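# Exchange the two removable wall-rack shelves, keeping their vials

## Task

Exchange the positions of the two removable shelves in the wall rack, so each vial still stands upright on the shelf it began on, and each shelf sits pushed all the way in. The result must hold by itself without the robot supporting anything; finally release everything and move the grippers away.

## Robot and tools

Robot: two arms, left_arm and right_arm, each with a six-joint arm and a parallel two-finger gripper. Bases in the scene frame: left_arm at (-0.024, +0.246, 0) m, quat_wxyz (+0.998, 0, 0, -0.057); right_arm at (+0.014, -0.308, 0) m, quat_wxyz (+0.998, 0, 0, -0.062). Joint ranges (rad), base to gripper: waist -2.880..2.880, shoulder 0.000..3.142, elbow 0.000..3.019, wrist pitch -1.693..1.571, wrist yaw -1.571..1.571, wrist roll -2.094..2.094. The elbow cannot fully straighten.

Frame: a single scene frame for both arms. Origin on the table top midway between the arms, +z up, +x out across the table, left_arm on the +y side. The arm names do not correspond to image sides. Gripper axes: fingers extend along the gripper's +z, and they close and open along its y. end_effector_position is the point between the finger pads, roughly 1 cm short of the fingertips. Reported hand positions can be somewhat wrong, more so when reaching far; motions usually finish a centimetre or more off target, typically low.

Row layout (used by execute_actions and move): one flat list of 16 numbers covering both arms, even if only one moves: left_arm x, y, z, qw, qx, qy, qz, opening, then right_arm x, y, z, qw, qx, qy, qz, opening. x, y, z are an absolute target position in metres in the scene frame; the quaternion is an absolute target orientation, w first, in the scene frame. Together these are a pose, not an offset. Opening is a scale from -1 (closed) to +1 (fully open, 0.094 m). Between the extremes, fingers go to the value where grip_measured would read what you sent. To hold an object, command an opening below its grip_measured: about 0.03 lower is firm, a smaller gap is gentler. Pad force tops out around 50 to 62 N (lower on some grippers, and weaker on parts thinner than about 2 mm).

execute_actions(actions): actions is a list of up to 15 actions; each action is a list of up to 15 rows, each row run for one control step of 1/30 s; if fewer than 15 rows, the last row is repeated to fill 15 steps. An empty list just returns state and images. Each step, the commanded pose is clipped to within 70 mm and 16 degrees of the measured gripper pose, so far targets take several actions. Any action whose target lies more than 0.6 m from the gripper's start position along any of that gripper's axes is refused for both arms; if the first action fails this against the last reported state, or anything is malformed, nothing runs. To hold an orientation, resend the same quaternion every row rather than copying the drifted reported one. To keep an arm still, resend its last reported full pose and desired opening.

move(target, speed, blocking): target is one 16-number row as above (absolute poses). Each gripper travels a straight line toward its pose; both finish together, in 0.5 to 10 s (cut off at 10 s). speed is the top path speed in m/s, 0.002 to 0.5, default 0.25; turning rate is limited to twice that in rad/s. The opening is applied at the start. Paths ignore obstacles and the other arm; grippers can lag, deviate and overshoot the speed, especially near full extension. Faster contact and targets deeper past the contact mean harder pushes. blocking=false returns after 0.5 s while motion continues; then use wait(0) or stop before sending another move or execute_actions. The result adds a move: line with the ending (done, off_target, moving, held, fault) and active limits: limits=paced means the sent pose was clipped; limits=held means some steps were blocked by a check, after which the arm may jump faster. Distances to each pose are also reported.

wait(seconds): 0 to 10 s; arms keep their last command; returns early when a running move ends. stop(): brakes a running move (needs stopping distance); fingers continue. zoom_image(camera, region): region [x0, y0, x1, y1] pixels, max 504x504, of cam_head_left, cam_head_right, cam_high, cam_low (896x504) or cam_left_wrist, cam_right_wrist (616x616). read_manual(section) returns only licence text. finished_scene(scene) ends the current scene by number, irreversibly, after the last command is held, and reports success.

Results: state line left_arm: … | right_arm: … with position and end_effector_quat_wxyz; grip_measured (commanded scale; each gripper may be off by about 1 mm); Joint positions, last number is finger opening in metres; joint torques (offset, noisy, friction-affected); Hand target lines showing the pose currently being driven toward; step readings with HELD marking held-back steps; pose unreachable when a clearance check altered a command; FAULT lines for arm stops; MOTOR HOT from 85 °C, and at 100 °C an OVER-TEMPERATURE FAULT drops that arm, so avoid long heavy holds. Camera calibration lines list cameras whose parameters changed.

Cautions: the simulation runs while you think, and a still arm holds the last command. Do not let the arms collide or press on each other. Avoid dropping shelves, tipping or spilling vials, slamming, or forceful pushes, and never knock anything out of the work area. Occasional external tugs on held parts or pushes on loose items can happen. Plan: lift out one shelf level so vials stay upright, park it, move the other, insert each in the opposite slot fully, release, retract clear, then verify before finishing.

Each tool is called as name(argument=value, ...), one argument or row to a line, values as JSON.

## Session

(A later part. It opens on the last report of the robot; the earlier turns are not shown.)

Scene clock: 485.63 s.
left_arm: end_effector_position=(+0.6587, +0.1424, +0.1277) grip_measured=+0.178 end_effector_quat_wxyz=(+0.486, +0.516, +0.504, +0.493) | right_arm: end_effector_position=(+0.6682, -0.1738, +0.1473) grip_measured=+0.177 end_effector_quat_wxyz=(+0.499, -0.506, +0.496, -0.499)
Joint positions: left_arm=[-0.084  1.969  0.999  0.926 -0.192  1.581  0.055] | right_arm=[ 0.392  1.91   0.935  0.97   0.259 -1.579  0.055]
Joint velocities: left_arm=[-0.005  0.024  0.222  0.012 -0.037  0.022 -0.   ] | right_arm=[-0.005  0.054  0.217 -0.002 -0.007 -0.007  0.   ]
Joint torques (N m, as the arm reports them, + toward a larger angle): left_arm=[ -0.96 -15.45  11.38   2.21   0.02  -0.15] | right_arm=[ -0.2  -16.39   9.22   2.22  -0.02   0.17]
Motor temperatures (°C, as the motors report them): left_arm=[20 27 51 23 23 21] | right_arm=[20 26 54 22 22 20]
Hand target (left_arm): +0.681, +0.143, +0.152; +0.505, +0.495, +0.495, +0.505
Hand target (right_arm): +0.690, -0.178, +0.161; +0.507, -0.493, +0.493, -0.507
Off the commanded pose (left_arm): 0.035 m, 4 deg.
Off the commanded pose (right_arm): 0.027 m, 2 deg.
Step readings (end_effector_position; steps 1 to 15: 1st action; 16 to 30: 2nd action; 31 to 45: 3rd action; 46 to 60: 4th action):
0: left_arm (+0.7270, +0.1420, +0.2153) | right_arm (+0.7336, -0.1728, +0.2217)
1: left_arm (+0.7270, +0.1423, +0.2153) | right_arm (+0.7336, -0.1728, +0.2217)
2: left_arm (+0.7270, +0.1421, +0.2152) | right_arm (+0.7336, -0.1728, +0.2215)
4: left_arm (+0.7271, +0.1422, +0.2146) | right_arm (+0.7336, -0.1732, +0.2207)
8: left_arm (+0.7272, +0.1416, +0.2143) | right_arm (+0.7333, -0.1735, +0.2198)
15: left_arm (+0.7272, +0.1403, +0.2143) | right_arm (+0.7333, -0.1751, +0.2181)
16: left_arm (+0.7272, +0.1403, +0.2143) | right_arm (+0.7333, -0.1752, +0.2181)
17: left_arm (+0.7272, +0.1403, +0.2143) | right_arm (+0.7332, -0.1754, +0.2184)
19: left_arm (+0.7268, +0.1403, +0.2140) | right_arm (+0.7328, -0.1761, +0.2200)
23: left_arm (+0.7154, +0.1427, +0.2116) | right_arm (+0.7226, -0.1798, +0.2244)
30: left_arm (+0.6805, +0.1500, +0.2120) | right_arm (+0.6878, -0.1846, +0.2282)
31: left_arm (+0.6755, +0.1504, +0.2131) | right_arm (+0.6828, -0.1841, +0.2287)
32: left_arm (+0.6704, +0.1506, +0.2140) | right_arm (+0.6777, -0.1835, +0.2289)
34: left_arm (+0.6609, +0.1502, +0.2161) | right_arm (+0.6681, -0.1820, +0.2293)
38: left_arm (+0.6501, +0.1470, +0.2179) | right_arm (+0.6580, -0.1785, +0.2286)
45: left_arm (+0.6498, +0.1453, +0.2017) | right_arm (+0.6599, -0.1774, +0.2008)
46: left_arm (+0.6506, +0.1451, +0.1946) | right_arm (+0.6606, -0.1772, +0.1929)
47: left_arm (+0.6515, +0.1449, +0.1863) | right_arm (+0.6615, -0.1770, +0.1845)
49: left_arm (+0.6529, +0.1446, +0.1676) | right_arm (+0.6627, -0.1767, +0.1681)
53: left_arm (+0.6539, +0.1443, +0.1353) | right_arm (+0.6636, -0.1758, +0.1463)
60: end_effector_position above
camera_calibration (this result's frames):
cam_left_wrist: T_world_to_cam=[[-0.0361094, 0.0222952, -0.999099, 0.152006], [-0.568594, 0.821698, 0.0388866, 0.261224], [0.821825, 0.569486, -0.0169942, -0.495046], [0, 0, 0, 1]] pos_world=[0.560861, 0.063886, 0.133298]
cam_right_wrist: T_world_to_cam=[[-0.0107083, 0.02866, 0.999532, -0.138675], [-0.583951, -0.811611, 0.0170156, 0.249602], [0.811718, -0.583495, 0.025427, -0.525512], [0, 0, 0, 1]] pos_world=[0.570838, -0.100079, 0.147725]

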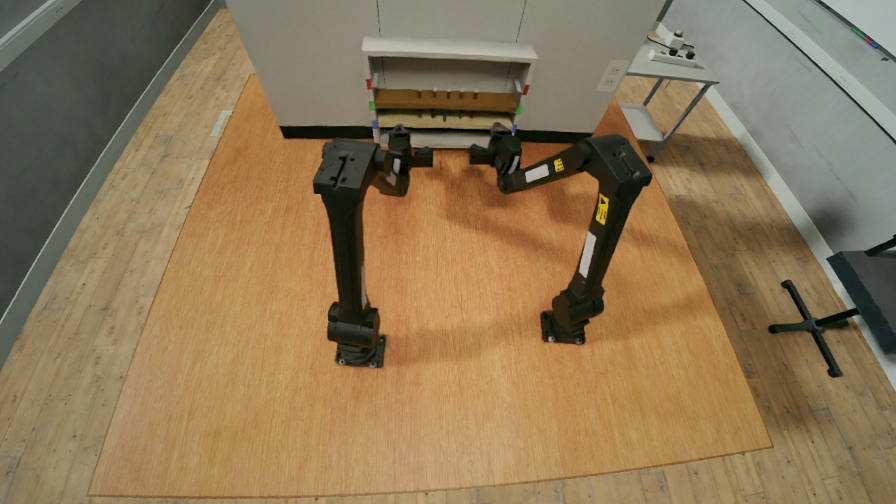

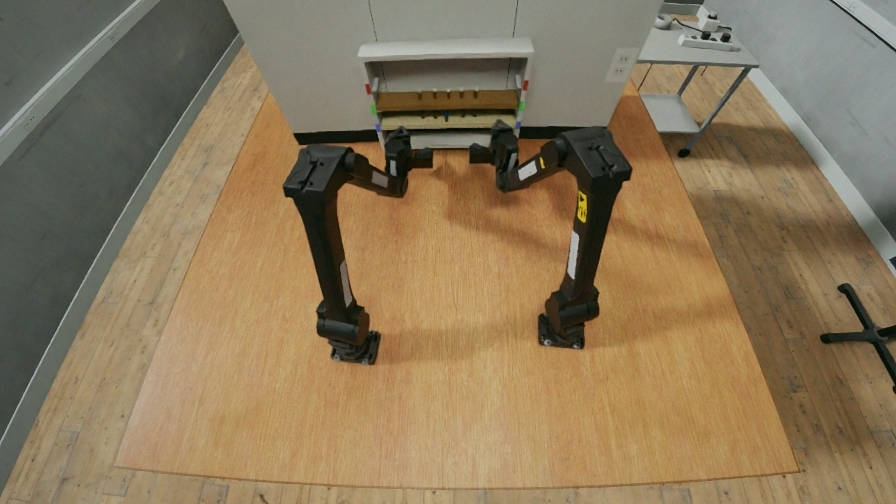

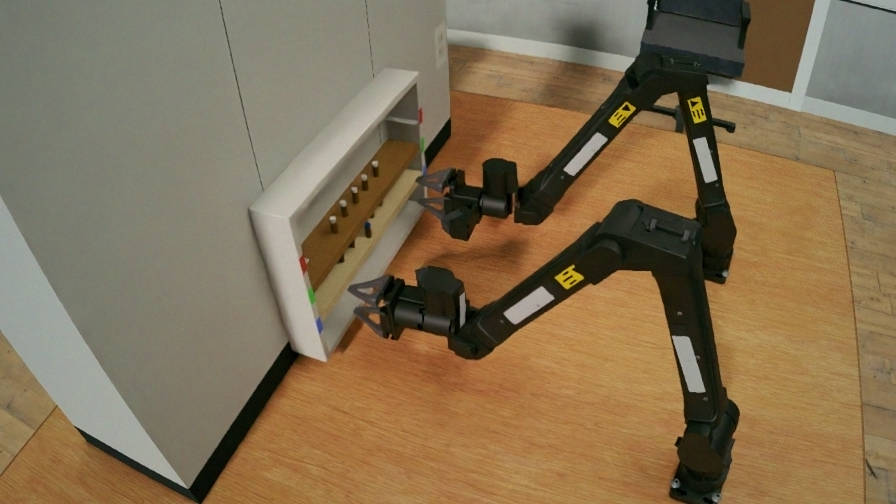

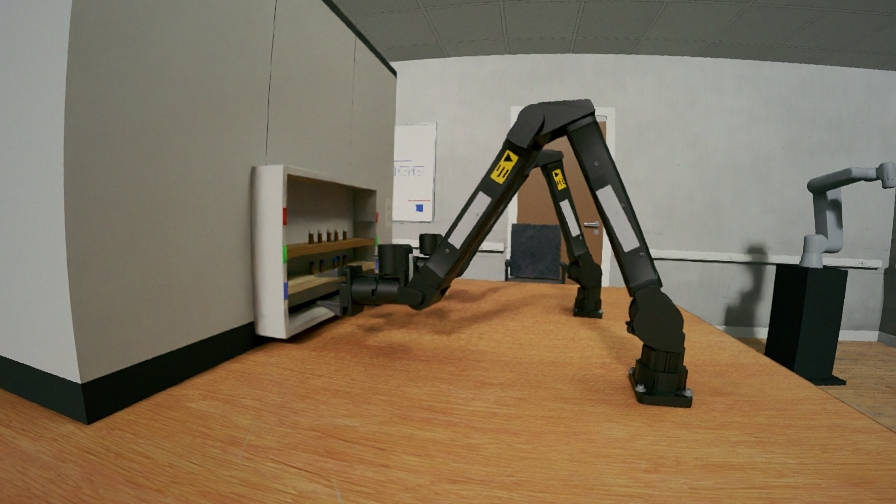

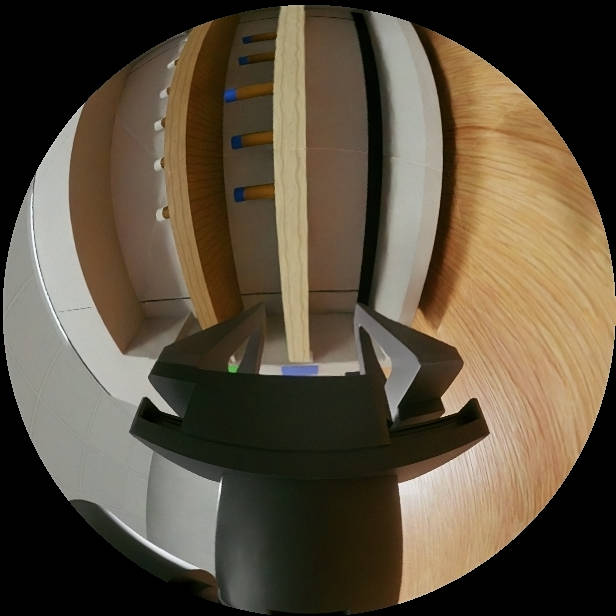

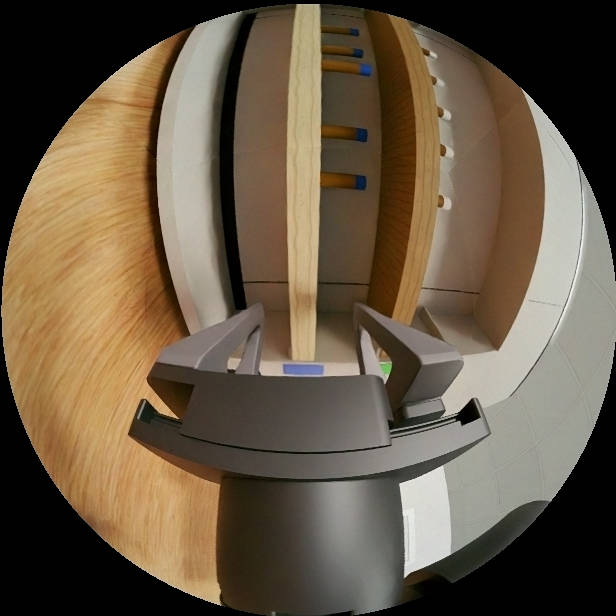

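execute_actions(
  actions=[
    [[0.688,0.143,0.152,0.505,0.495,0.495,0.505,0.18,0.695,-0.1775,0.159,0.507,-0.493,0.493,-0.507,0.18],[0.6915,0.143,0.152,0.505,0.495,0.495,0.505,0.18,0.6985,-0.178,0.158,0.507,-0.493,0.493,-0.507,0.18],[0.6955,0.143,0.152,0.505,0.495,0.495,0.505,0.18,0.702,-0.178,0.158,0.507,-0.493,0.493,-0.507,0.18],[0.6995,0.143,0.152,0.505,0.495,0.495,0.505,0.18,0.706,-0.178,0.158,0.507,-0.493,0.493,-0.507,0.18],[0.7035,0.143,0.152,0.505,0.495,0.495,0.505,0.18,0.710,-0.178,0.158,0.507,-0.493,0.493,-0.507,0.18],[0.7075,0.143,0.152,0.505,0.495,0.495,0.505,0.18,0.714,-0.178,0.158,0.507,-0.493,0.493,-0.507,0.18],[0.7115,0.143,0.152,0.505,0.495,0.495,0.505,0.18,0.718,-0.178,0.158,0.507,-0.493,0.493,-0.507,0.18],[0.7155,0.143,0.152,0.505,0.495,0.495,0.505,0.18,0.722,-0.178,0.158,0.507,-0.493,0.493,-0.507,0.18],[0.7195,0.143,0.152,0.505,0.495,0.495,0.505,0.18,0.726,-0.178,0.158,0.507,-0.493,0.493,-0.507,0.18],[0.7235,0.143,0.152,0.505,0.495,0.495,0.505,0.18,0.730,-0.178,0.158,0.507,-0.493,0.493,-0.507,0.18],[0.7275,0.143,0.152,0.505,0.495,0.495,0.505,0.18,0.734,-0.178,0.158,0.507,-0.493,0.493,-0.507,0.18],[0.7315,0.143,0.152,0.505,0.495,0.495,0.505,0.18,0.738,-0.178,0.158,0.507,-0.493,0.493,-0.507,0.18],[0.7355,0.143,0.152,0.505,0.495,0.495,0.505,0.18,0.742,-0.178,0.158,0.507,-0.493,0.493,-0.507,0.18],[0.739,0.143,0.152,0.505,0.495,0.495,0.505,0.18,0.7455,-0.178,0.158,0.507,-0.493,0.493,-0.507,0.18],[0.742,0.143,0.152,0.505,0.495,0.495,0.505,0.18,0.7485,-0.178,0.158,0.507,-0.493,0.493,-0.507,0.18]],
  ],
)

wait(
  seconds=0.3,
)

Scene clock: 504.47 s.
left_arm: end_effector_position=(+0.7179, +0.1389, +0.1484) grip_measured=+0.178 end_effector_quat_wxyz=(+0.502, +0.501, +0.494, +0.503) | right_arm: end_effector_position=(+0.7238, -0.1752, +0.1497) grip_measured=+0.177 end_effector_quat_wxyz=(+0.502, -0.502, +0.495, -0.502)
Joint positions: left_arm=[-0.069  2.049  1.189  0.871 -0.177  1.581  0.055] | right_arm=[ 0.364  2.     1.104  0.904  0.233 -1.579  0.055]
Joint velocities: left_arm=[ 0.024  0.19   0.354 -0.168  0.081 -0.007  0.   ] | right_arm=[-0.034  0.171  0.335 -0.159 -0.007  0.022 -0.   ]
Joint torques (N m, as the arm reports them, + toward a larger angle): left_arm=[ -0.34 -18.48  11.32   0.9    0.03  -0.15] | right_arm=[  0.08 -19.45   9.43   2.17   0.02   0.17]
Motor temperatures (°C, as the motors report them): left_arm=[20 26 49 23 22 21] | right_arm=[20 26 50 21 22 20]
Hand target (left_arm): +0.739, +0.143, +0.153; +0.505, +0.495, +0.495, +0.505
Hand target (right_arm): +0.745, -0.179, +0.159; +0.507, -0.493, +0.493, -0.507
Off the commanded pose (left_arm): 0.025 m, 1 deg.
Off the commanded pose (right_arm): 0.026 m, 1 deg.
Step readings (end_effector_position):
0: left_arm (+0.6684, +0.1403, +0.1415) | right_arm (+0.6758, -0.1748, +0.1539)
1: left_arm (+0.6685, +0.1403, +0.1414) | right_arm (+0.6759, -0.1746, +0.1538)
2: left_arm (+0.6692, +0.1403, +0.1417) | right_arm (+0.6765, -0.1744, +0.1533)
4: left_arm (+0.6730, +0.1395, +0.1433) | right_arm (+0.6805, -0.1737, +0.1523)
8: left_arm (+0.6886, +0.1380, +0.1471) | right_arm (+0.6951, -0.1732, +0.1494)
15: end_effector_position above
camera_calibration (this result's frames):
cam_left_wrist: T_world_to_cam=[[0.0170415, 0.0118444, -0.999785, 0.138275], [-0.568685, 0.822555, 0.0000514408, 0.302611], [0.822379, 0.568562, 0.0207533, -0.54725], [0, 0, 0, 1]] pos_world=[0.619781, 0.0605933, 0.149587]
cam_right_wrist: T_world_to_cam=[[-0.0228193, 0.0255658, 0.999413, -0.132254], [-0.586264, -0.810087, 0.00733673, 0.284298], [0.809799, -0.585752, 0.0334739, -0.571706], [0, 0, 0, 1]] pos_world=[0.626622, -0.101191, 0.149228]

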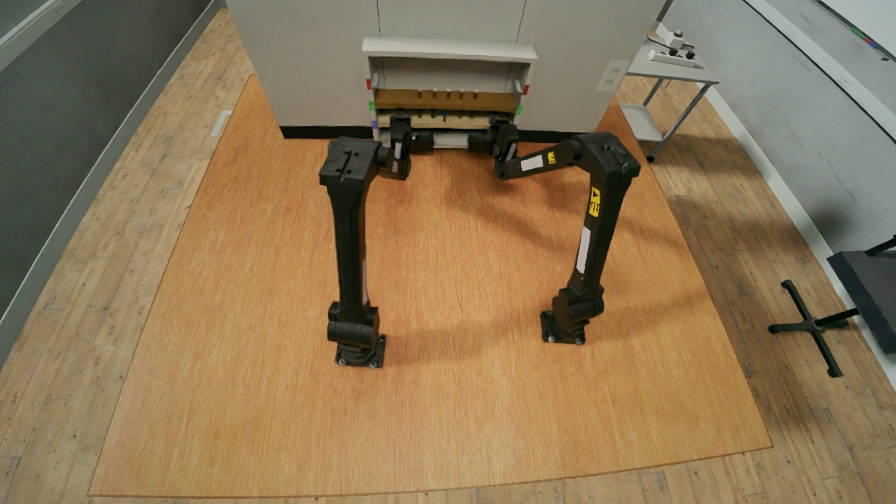

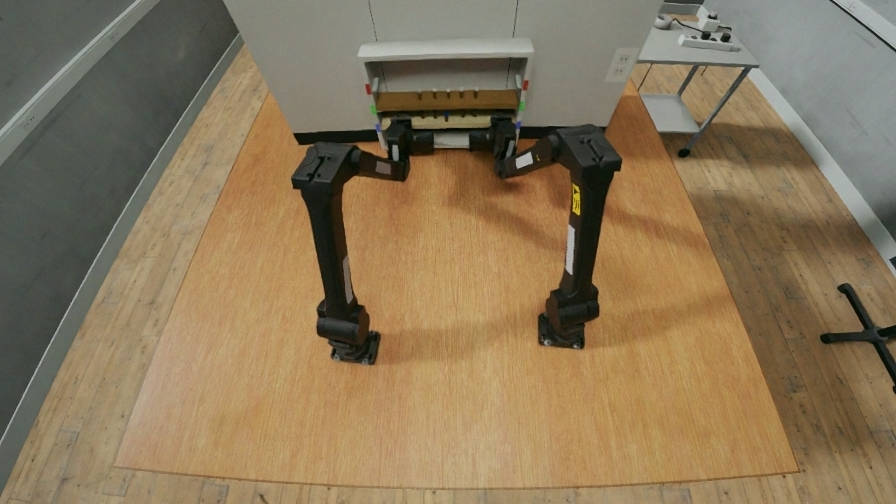

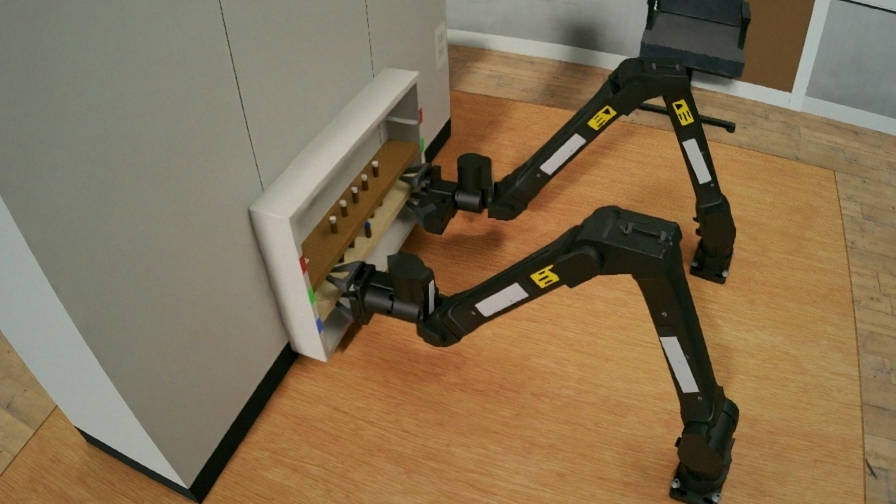

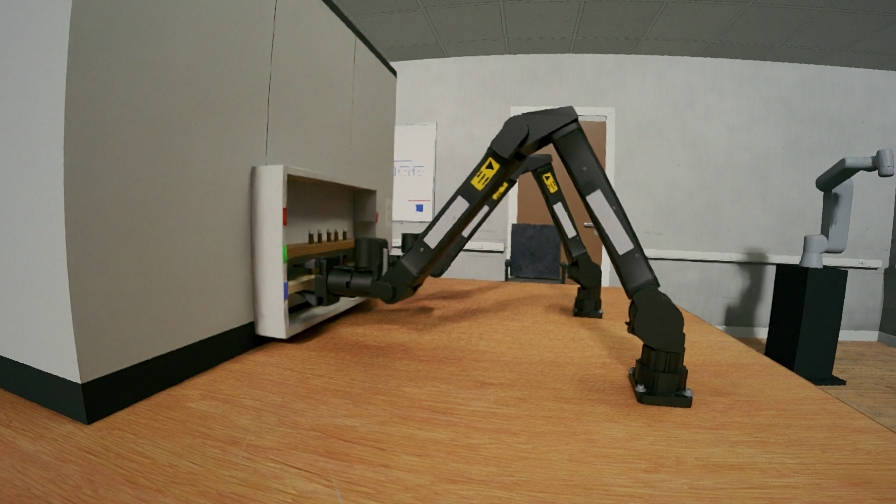

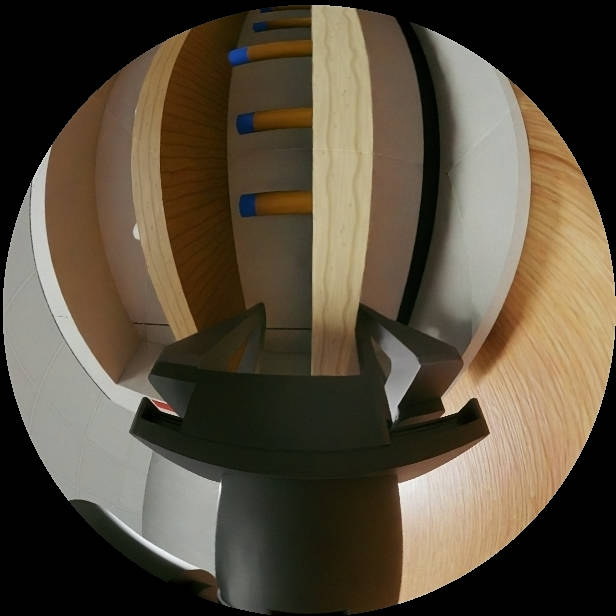

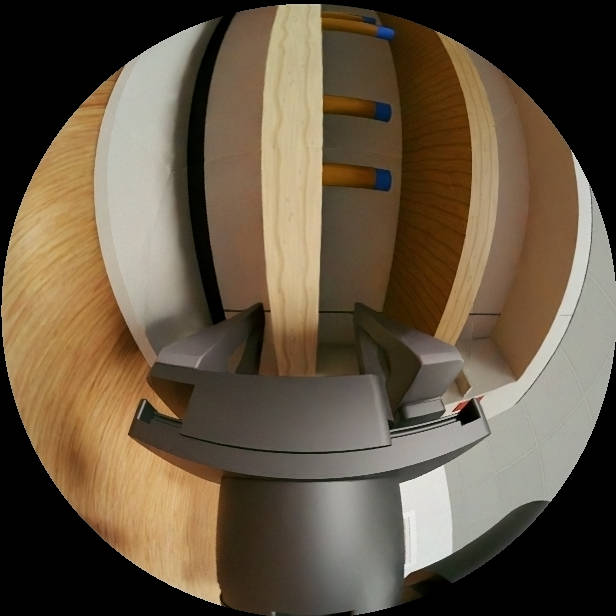

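Scene clock: 504.77 s.
left_arm: end_effector_position=(+0.7248, +0.1404, +0.1458) grip_measured=+0.178 end_effector_quat_wxyz=(+0.500, +0.501, +0.495, +0.503) | right_arm: end_effector_position=(+0.7313, -0.1763, +0.1507) grip_measured=+0.177 end_effector_quat_wxyz=(+0.502, -0.500, +0.495, -0.503)
Joint positions: left_arm=[-0.065  2.064  1.212  0.859 -0.176  1.581  0.055] | right_arm=[ 0.36   2.011  1.127  0.894  0.232 -1.579  0.055]
Joint velocities: left_arm=[-0.015 -0.005  0.017  0.002 -0.022  0.037 -0.   ] | right_arm=[-0.015 -0.005 -0.007 -0.002 -0.022  0.051  0.001]
Joint torques (N m, as the arm reports them, + toward a larger angle): left_arm=[ -0.89 -18.03  11.45   1.15   0.04  -0.15] | right_arm=[  0.07 -19.55   9.44   2.19  -0.03   0.18]
Motor temperatures (°C, as the motors report them): left_arm=[20 26 49 23 22 21] | right_arm=[20 26 50 21 22 20]
Hand target (left_arm): +0.739, +0.143, +0.153; +0.505, +0.495, +0.495, +0.505
Hand target (right_arm): +0.745, -0.179, +0.159; +0.507, -0.493, +0.493, -0.507
Off the commanded pose (left_arm): 0.018 m, 1 deg.
Off the commanded pose (right_arm): 0.019 m, 1 deg.
wait: 0.30 s; at rest by 0.27 s
camera_calibration (this result's frames):
cam_left_wrist: T_world_to_cam=[[0.0128781, 0.0126504, -0.999837, 0.138506], [-0.571187, 0.820815, 0.00302834, 0.306903], [0.820719, 0.571055, 0.0177963, -0.552455], [0, 0, 0, 1]] pos_world=[0.626926, 0.0618197, 0.147385]
cam_right_wrist: T_world_to_cam=[[-0.0245964, 0.0251975, 0.99938, -0.131761], [-0.588746, -0.808297, 0.00588967, 0.290103], [0.807944, -0.588236, 0.0347161, -0.577701], [0, 0, 0, 1]] pos_world=[0.634306, -0.102015, 0.150026]

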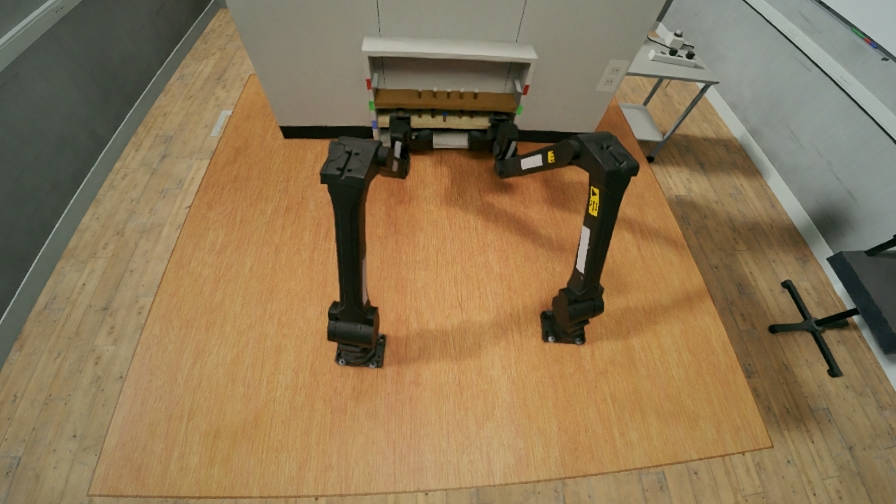

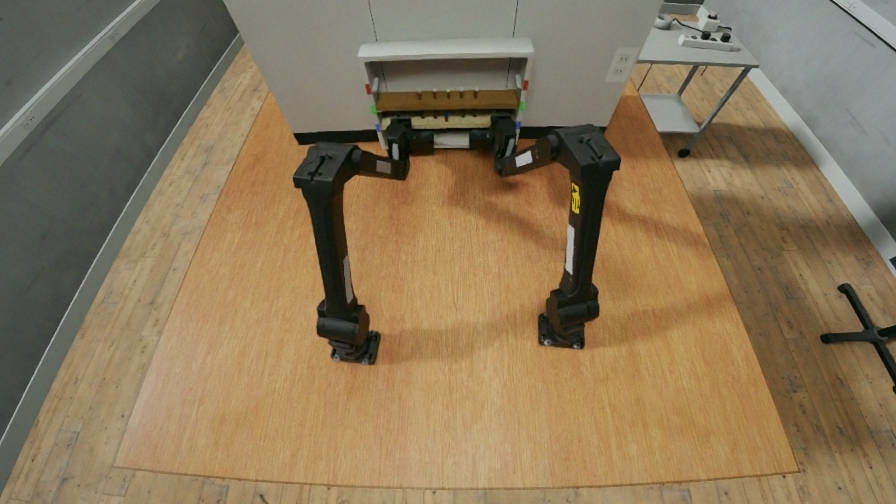

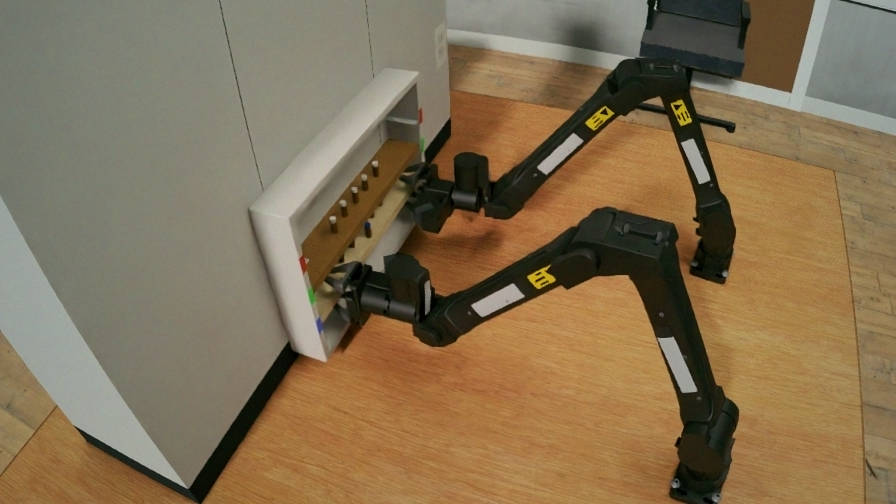

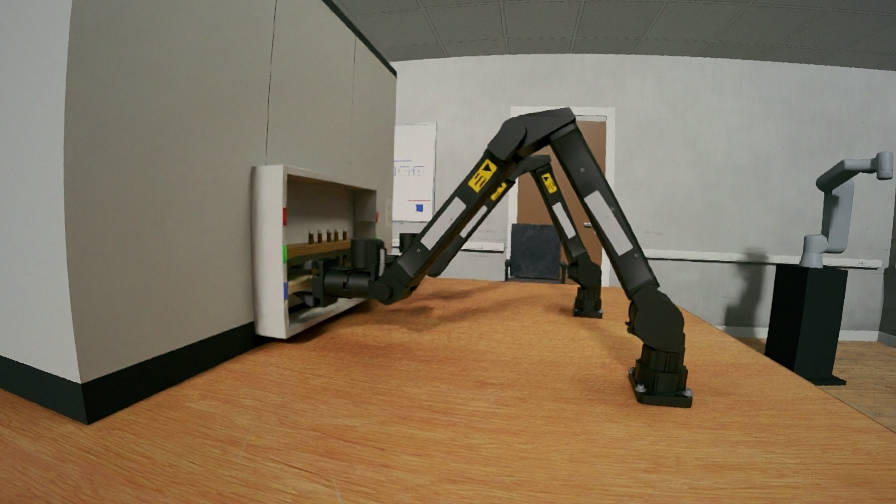

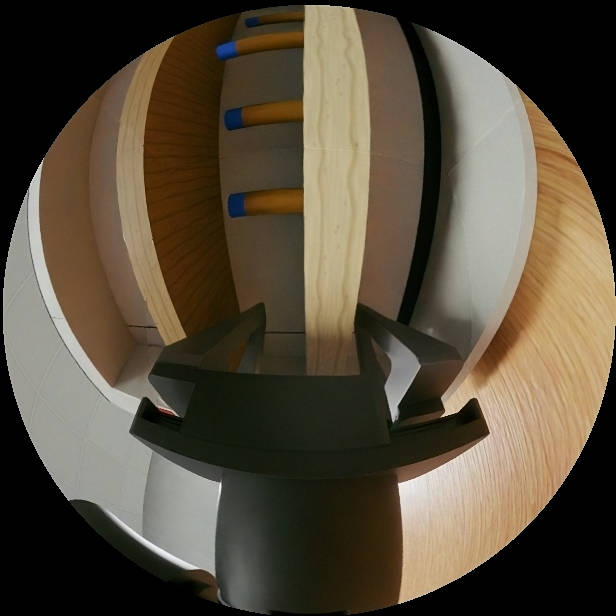

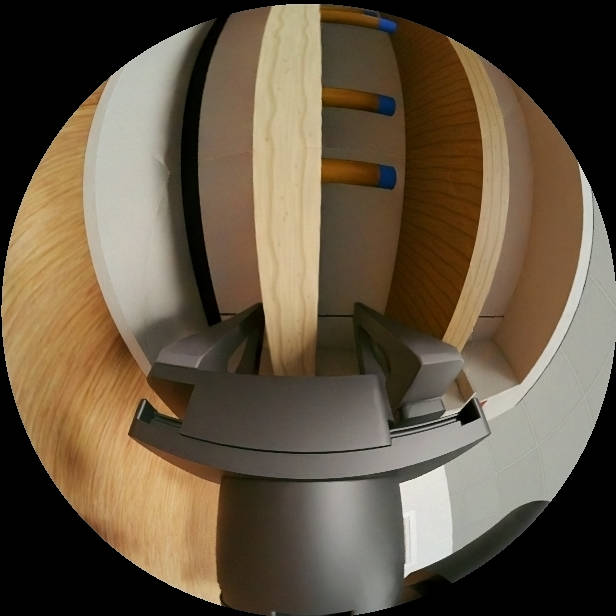

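execute_actions(
  actions=[
    [[0.742,0.143,0.151,0.505,0.495,0.495,0.505,0.15,0.7485,-0.178,0.157,0.507,-0.493,0.493,-0.507,0.15],[0.7422,0.143,0.150,0.505,0.495,0.495,0.505,0.1,0.7487,-0.178,0.156,0.507,-0.493,0.493,-0.507,0.1],[0.7424,0.143,0.149,0.505,0.495,0.495,0.505,0.05,0.7489,-0.178,0.155,0.507,-0.493,0.493,-0.507,0.05],[0.7426,0.143,0.148,0.505,0.495,0.495,0.505,0,0.7491,-0.178,0.154,0.507,-0.493,0.493,-0.507,0],[0.7428,0.143,0.147,0.505,0.495,0.495,0.505,-0.05,0.7493,-0.178,0.153,0.507,-0.493,0.493,-0.507,-0.05],[0.743,0.143,0.146,0.505,0.495,0.495,0.505,-0.1,0.7495,-0.178,0.1525,0.507,-0.493,0.493,-0.507,-0.1],[0.743,0.143,0.146,0.505,0.495,0.495,0.505,-0.15,0.7495,-0.178,0.1525,0.507,-0.493,0.493,-0.507,-0.15],[0.743,0.143,0.146,0.505,0.495,0.495,0.505,-0.2,0.7495,-0.178,0.1525,0.507,-0.493,0.493,-0.507,-0.2],[0.743,0.143,0.146,0.505,0.495,0.495,0.505,-0.25,0.7495,-0.178,0.1525,0.507,-0.493,0.493,-0.507,-0.25],[0.743,0.143,0.146,0.505,0.495,0.495,0.505,-0.3,0.7495,-0.178,0.1525,0.507,-0.493,0.493,-0.507,-0.3]],
  ],
)

Scene clock: 519.10 s.
left_arm: end_effector_position=(+0.7259, +0.1398, +0.1349) grip_measured=-0.298 end_effector_quat_wxyz=(+0.497, +0.506, +0.497, +0.500) | right_arm: end_effector_position=(+0.7324, -0.1759, +0.1387) grip_measured=-0.297 end_effector_quat_wxyz=(+0.497, -0.505, +0.498, -0.500)
Joint positions: left_arm=[-0.065  2.081  1.215  0.859 -0.174  1.581  0.033] | right_arm=[ 0.36   2.03   1.13   0.894  0.231 -1.579  0.033]
Joint velocities: left_arm=[ 0.005  0.005  0.012 -0.007 -0.081  0.007 -0.001] | right_arm=[ 0.005 -0.015 -0.022 -0.002 -0.037  0.051 -0.001]
Joint torques (N m, as the arm reports them, + toward a larger angle): left_arm=[ -0.93 -17.99  11.7    1.55   0.04  -0.16] | right_arm=[ -0.09 -20.07   9.72   2.6   -0.04   0.19]
Motor temperatures (°C, as the motors report them): left_arm=[20 26 49 23 22 21] | right_arm=[20 26 50 21 22 20]
Hand target (left_arm): +0.742, +0.143, +0.146; +0.505, +0.495, +0.495, +0.505
Hand target (right_arm): +0.748, -0.178, +0.153; +0.507, -0.493, +0.493, -0.507
Off the commanded pose (left_arm): 0.021 m, 2 deg.
Off the commanded pose (right_arm): 0.022 m, 2 deg.
Step readings (end_effector_position):
0: left_arm (+0.7248, +0.1404, +0.1458) | right_arm (+0.7313, -0.1763, +0.1507)
1: left_arm (+0.7248, +0.1403, +0.1458) | right_arm (+0.7313, -0.1763, +0.1504)
2: left_arm (+0.7248, +0.1402, +0.1455) | right_arm (+0.7313, -0.1763, +0.1501)
4: left_arm (+0.7248, +0.1401, +0.1444) | right_arm (+0.7313, -0.1762, +0.1483)
8: left_arm (+0.7258, +0.1399, +0.1398) | right_arm (+0.7322, -0.1760, +0.1423)
15: end_effector_position above
camera_calibration (this result's frames):
cam_left_wrist: T_world_to_cam=[[-0.000602902, 0.0150773, -0.999886, 0.137038], [-0.5692, 0.8221, 0.0127397, 0.305149], [0.822199, 0.569143, 0.00808635, -0.552353], [0, 0, 0, 1]] pos_world=[0.627917, 0.0614386, 0.137601]
cam_right_wrist: T_world_to_cam=[[-0.00904842, 0.0289336, 0.99954, -0.130487], [-0.587942, -0.808701, 0.018087, 0.288825], [0.808852, -0.587508, 0.0243288, -0.577065], [0, 0, 0, 1]] pos_world=[0.635392, -0.101683, 0.139242]

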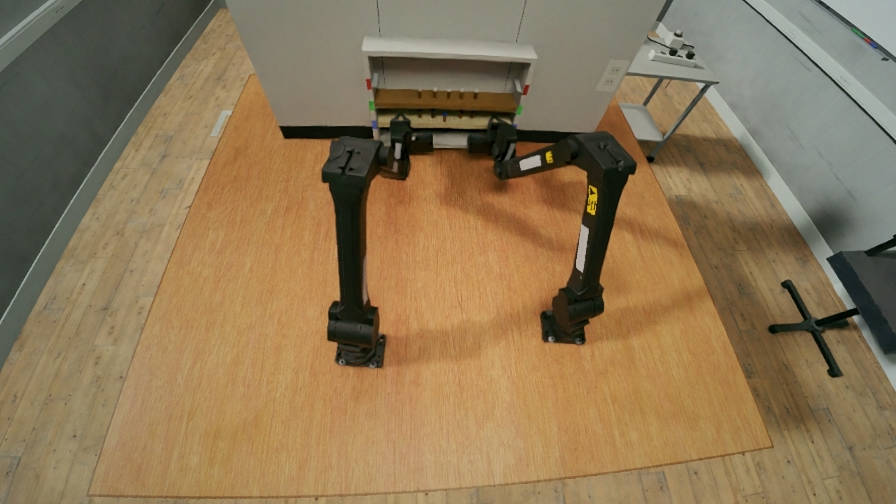

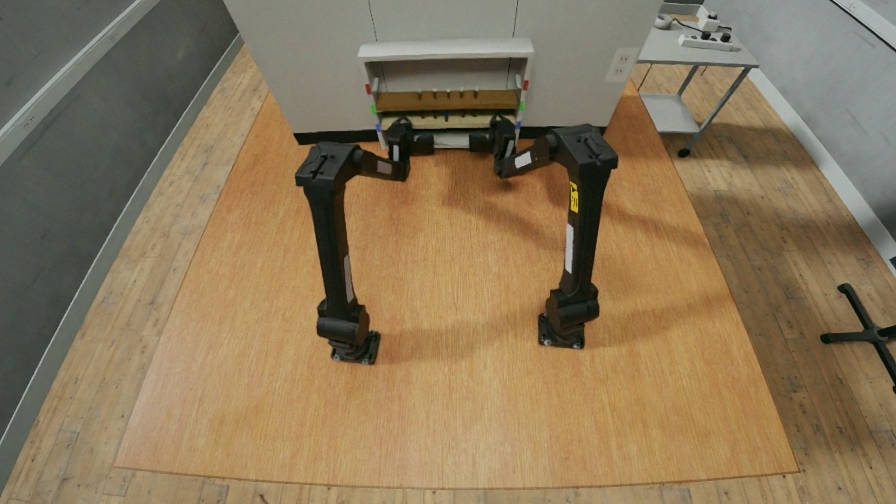

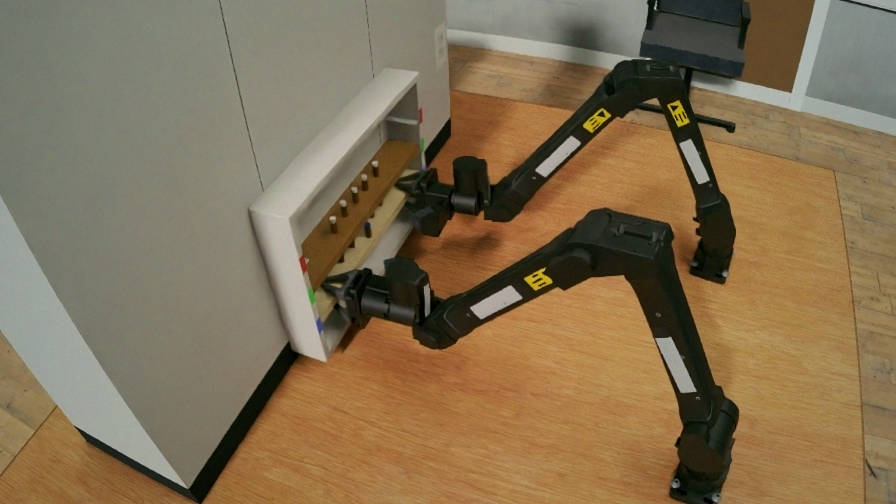

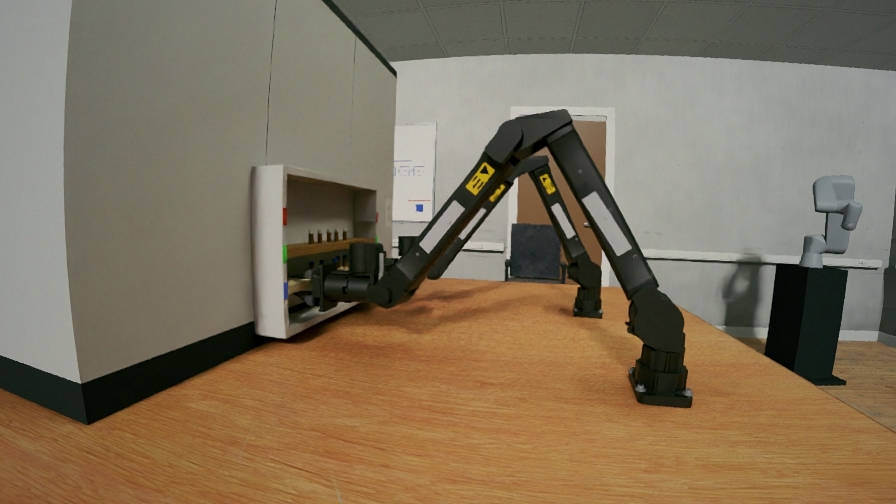

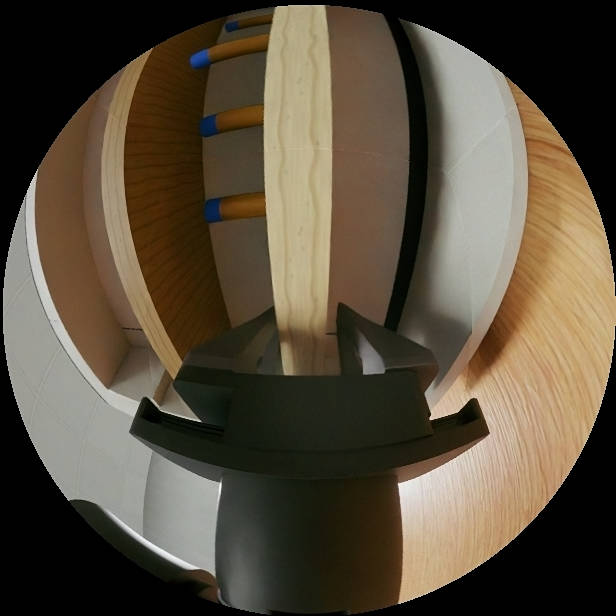

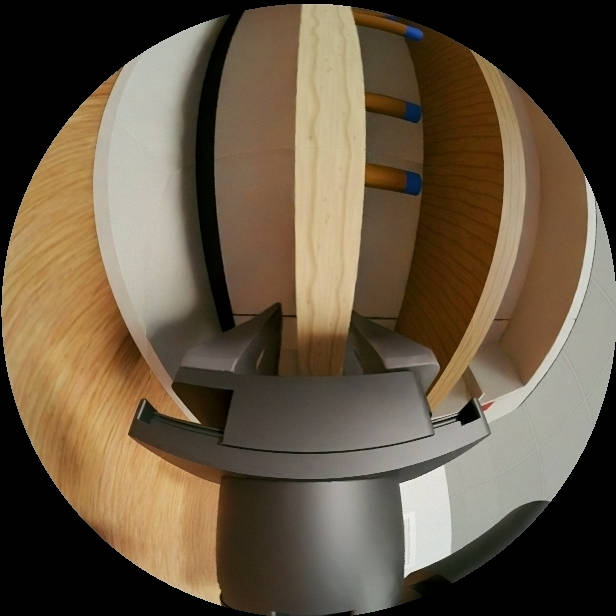

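execute_actions(
  actions=[
    [[0.7435,0.143,0.147,0.5053,0.4947,0.4947,0.5053,-0.3,0.7503,-0.178,0.154,0.5075,-0.4925,0.4925,-0.5075,-0.3],[0.744,0.143,0.148,0.5056,0.4944,0.4944,0.5056,-0.3,0.7511,-0.178,0.1555,0.508,-0.492,0.492,-0.508,-0.3],[0.7445,0.143,0.149,0.506,0.494,0.494,0.506,-0.32,0.7518,-0.178,0.157,0.5085,-0.4915,0.4915,-0.5085,-0.3],[0.745,0.143,0.1495,0.5062,0.4938,0.4938,0.5062,-0.35,0.7525,-0.178,0.158,0.509,-0.491,0.491,-0.509,-0.32],[0.745,0.143,0.1495,0.5062,0.4938,0.4938,0.5062,-0.38,0.7525,-0.178,0.158,0.509,-0.491,0.491,-0.509,-0.35],[0.745,0.143,0.1495,0.5062,0.4938,0.4938,0.5062,-0.41,0.7525,-0.178,0.158,0.509,-0.491,0.491,-0.509,-0.39],[0.745,0.143,0.1495,0.5062,0.4938,0.4938,0.5062,-0.45,0.7525,-0.178,0.158,0.509,-0.491,0.491,-0.509,-0.43],[0.745,0.143,0.1495,0.5062,0.4938,0.4938,0.5062,-0.49,0.7525,-0.178,0.158,0.509,-0.491,0.491,-0.509,-0.47],[0.745,0.143,0.1495,0.5062,0.4938,0.4938,0.5062,-0.53,0.7525,-0.178,0.158,0.509,-0.491,0.491,-0.509,-0.51],[0.745,0.143,0.1495,0.5062,0.4938,0.4938,0.5062,-0.56,0.7525,-0.178,0.158,0.509,-0.491,0.491,-0.509,-0.55],[0.745,0.143,0.1495,0.5062,0.4938,0.4938,0.5062,-0.59,0.7525,-0.178,0.158,0.509,-0.491,0.491,-0.509,-0.58],[0.745,0.143,0.1495,0.5062,0.4938,0.4938,0.5062,-0.62,0.7525,-0.178,0.158,0.509,-0.491,0.491,-0.509,-0.61],[0.745,0.143,0.1495,0.5062,0.4938,0.4938,0.5062,-0.645,0.7525,-0.178,0.158,0.509,-0.491,0.491,-0.509,-0.64],[0.745,0.143,0.1495,0.5062,0.4938,0.4938,0.5062,-0.67,0.7525,-0.178,0.158,0.509,-0.491,0.491,-0.509,-0.665],[0.745,0.143,0.1495,0.5062,0.4938,0.4938,0.5062,-0.69,0.7525,-0.178,0.158,0.509,-0.491,0.491,-0.509,-0.69]],
  ],
)

Scene clock: 538.23 s.
left_arm: end_effector_position=(+0.7280, +0.1398, +0.1385) grip_measured=-0.644 end_effector_quat_wxyz=(+0.499, +0.503, +0.496, +0.501) | right_arm: end_effector_position=(+0.7361, -0.1748, +0.1447) grip_measured=-0.638 end_effector_quat_wxyz=(+0.501, -0.502, +0.495, -0.502)
Joint positions: left_arm=[-0.065  2.081  1.222  0.859 -0.174  1.58   0.017] | right_arm=[ 0.36   2.03   1.143  0.894  0.23  -1.579  0.017]
Joint velocities: left_arm=[-0.015 -0.005 -0.007  0.007  0.066 -0.022  0.001] | right_arm=[-0.015 -0.005  0.017  0.017  0.037  0.022 -0.001]
Joint torques (N m, as the arm reports them, + toward a larger angle): left_arm=[ -1.26 -18.41  11.7    1.17  -0.01  -0.1 ] | right_arm=[ -0.31 -20.39   9.72   2.42  -0.02   0.14]
Motor temperatures (°C, as the motors report them): left_arm=[20 27 49 23 22 21] | right_arm=[20 26 49 21 22 20]
Hand target (left_arm): +0.744, +0.143, +0.150; +0.506, +0.494, +0.494, +0.506
Hand target (right_arm): +0.751, -0.178, +0.158; +0.509, -0.491, +0.491, -0.509
Off the commanded pose (left_arm): 0.020 m, 2 deg.
Off the commanded pose (right_arm): 0.021 m, 2 deg.
Step readings (end_effector_position):
0: left_arm (+0.7259, +0.1398, +0.1349) | right_arm (+0.7324, -0.1759, +0.1387)
1: left_arm (+0.7259, +0.1398, +0.1349) | right_arm (+0.7324, -0.1759, +0.1387)
2: left_arm (+0.7259, +0.1398, +0.1349) | right_arm (+0.7324, -0.1759, +0.1387)
4: left_arm (+0.7260, +0.1398, +0.1351) | right_arm (+0.7327, -0.1757, +0.1392)
8: left_arm (+0.7272, +0.1396, +0.1372) | right_arm (+0.7345, -0.1753, +0.1421)
15: end_effector_position above
camera_calibration (this result's frames):
cam_left_wrist: T_world_to_cam=[[0.0065166, 0.0122657, -0.999904, 0.135816], [-0.569586, 0.821907, 0.00637015, 0.30757], [0.821906, 0.569489, 0.0123424, -0.554497], [0, 0, 0, 1]] pos_world=[0.630047, 0.0613195, 0.140688]
cam_right_wrist: T_world_to_cam=[[-0.0213127, 0.025971, 0.999435, -0.128007], [-0.587179, -0.809412, 0.00851168, 0.292429], [0.809176, -0.586666, 0.0325004, -0.580805], [0, 0, 0, 1]] pos_world=[0.638953, -0.100719, 0.144322]

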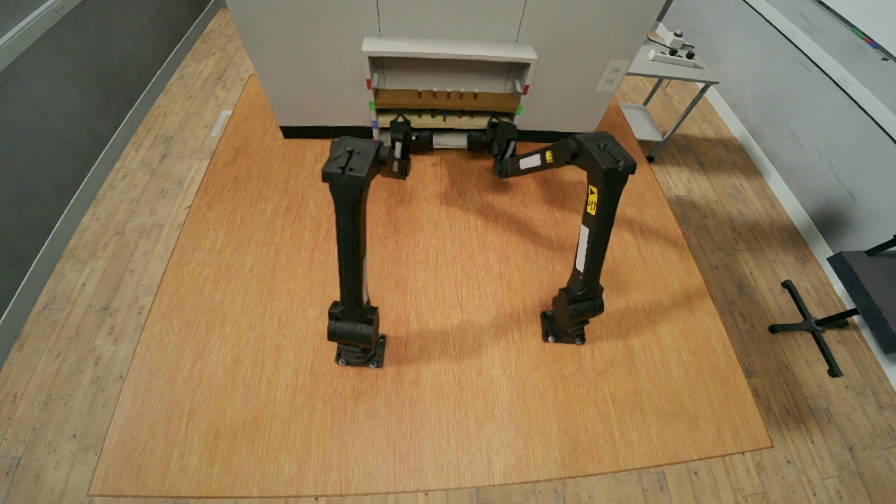

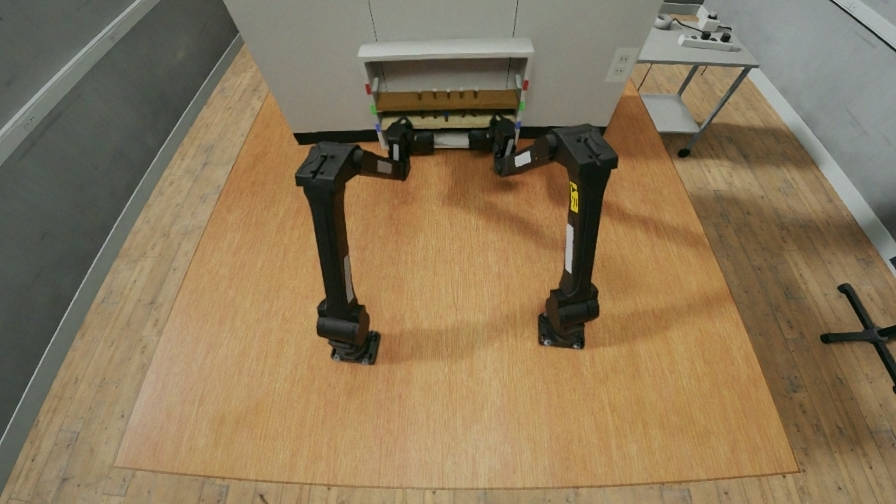

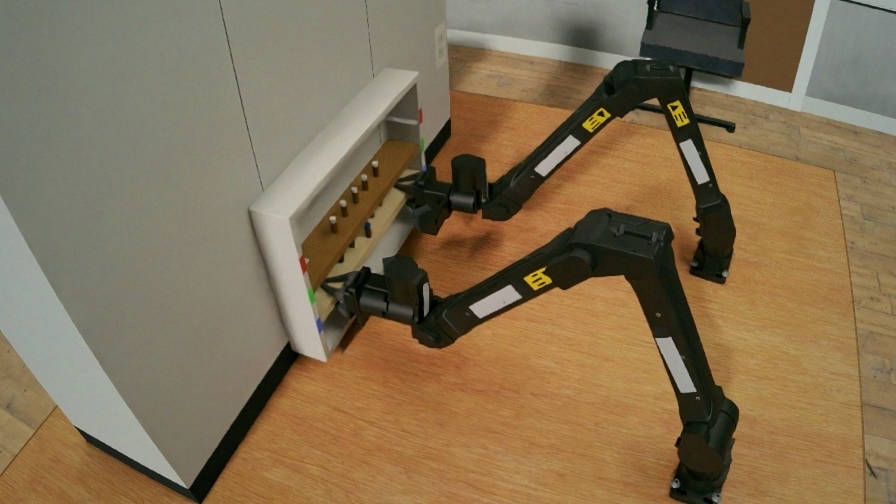

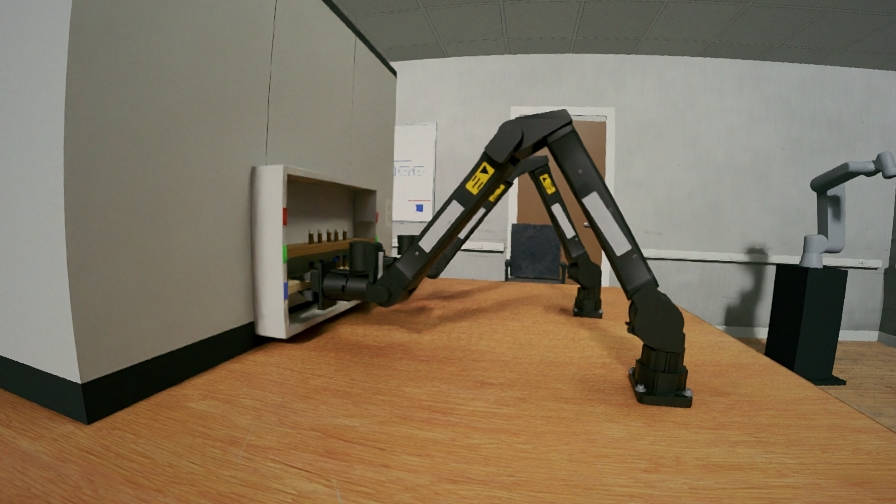

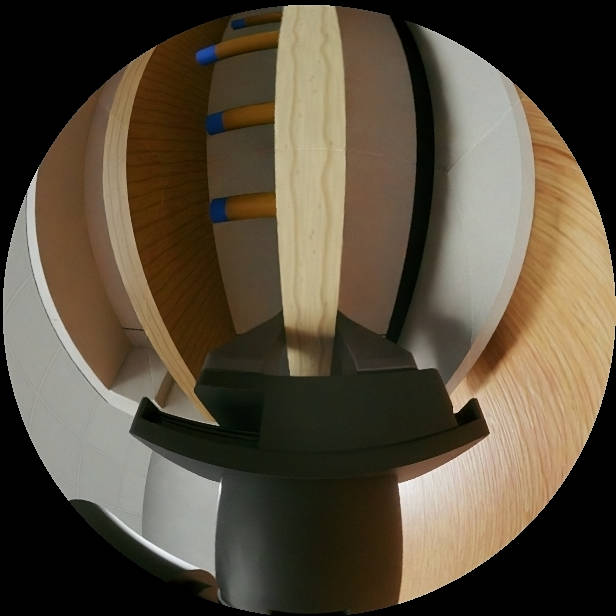

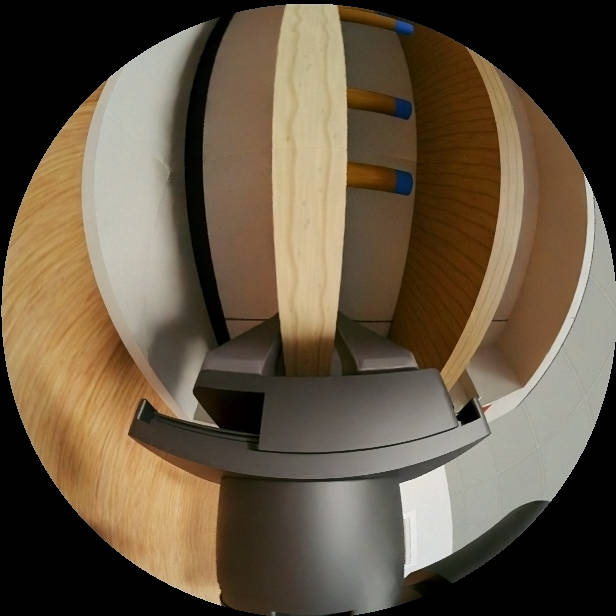

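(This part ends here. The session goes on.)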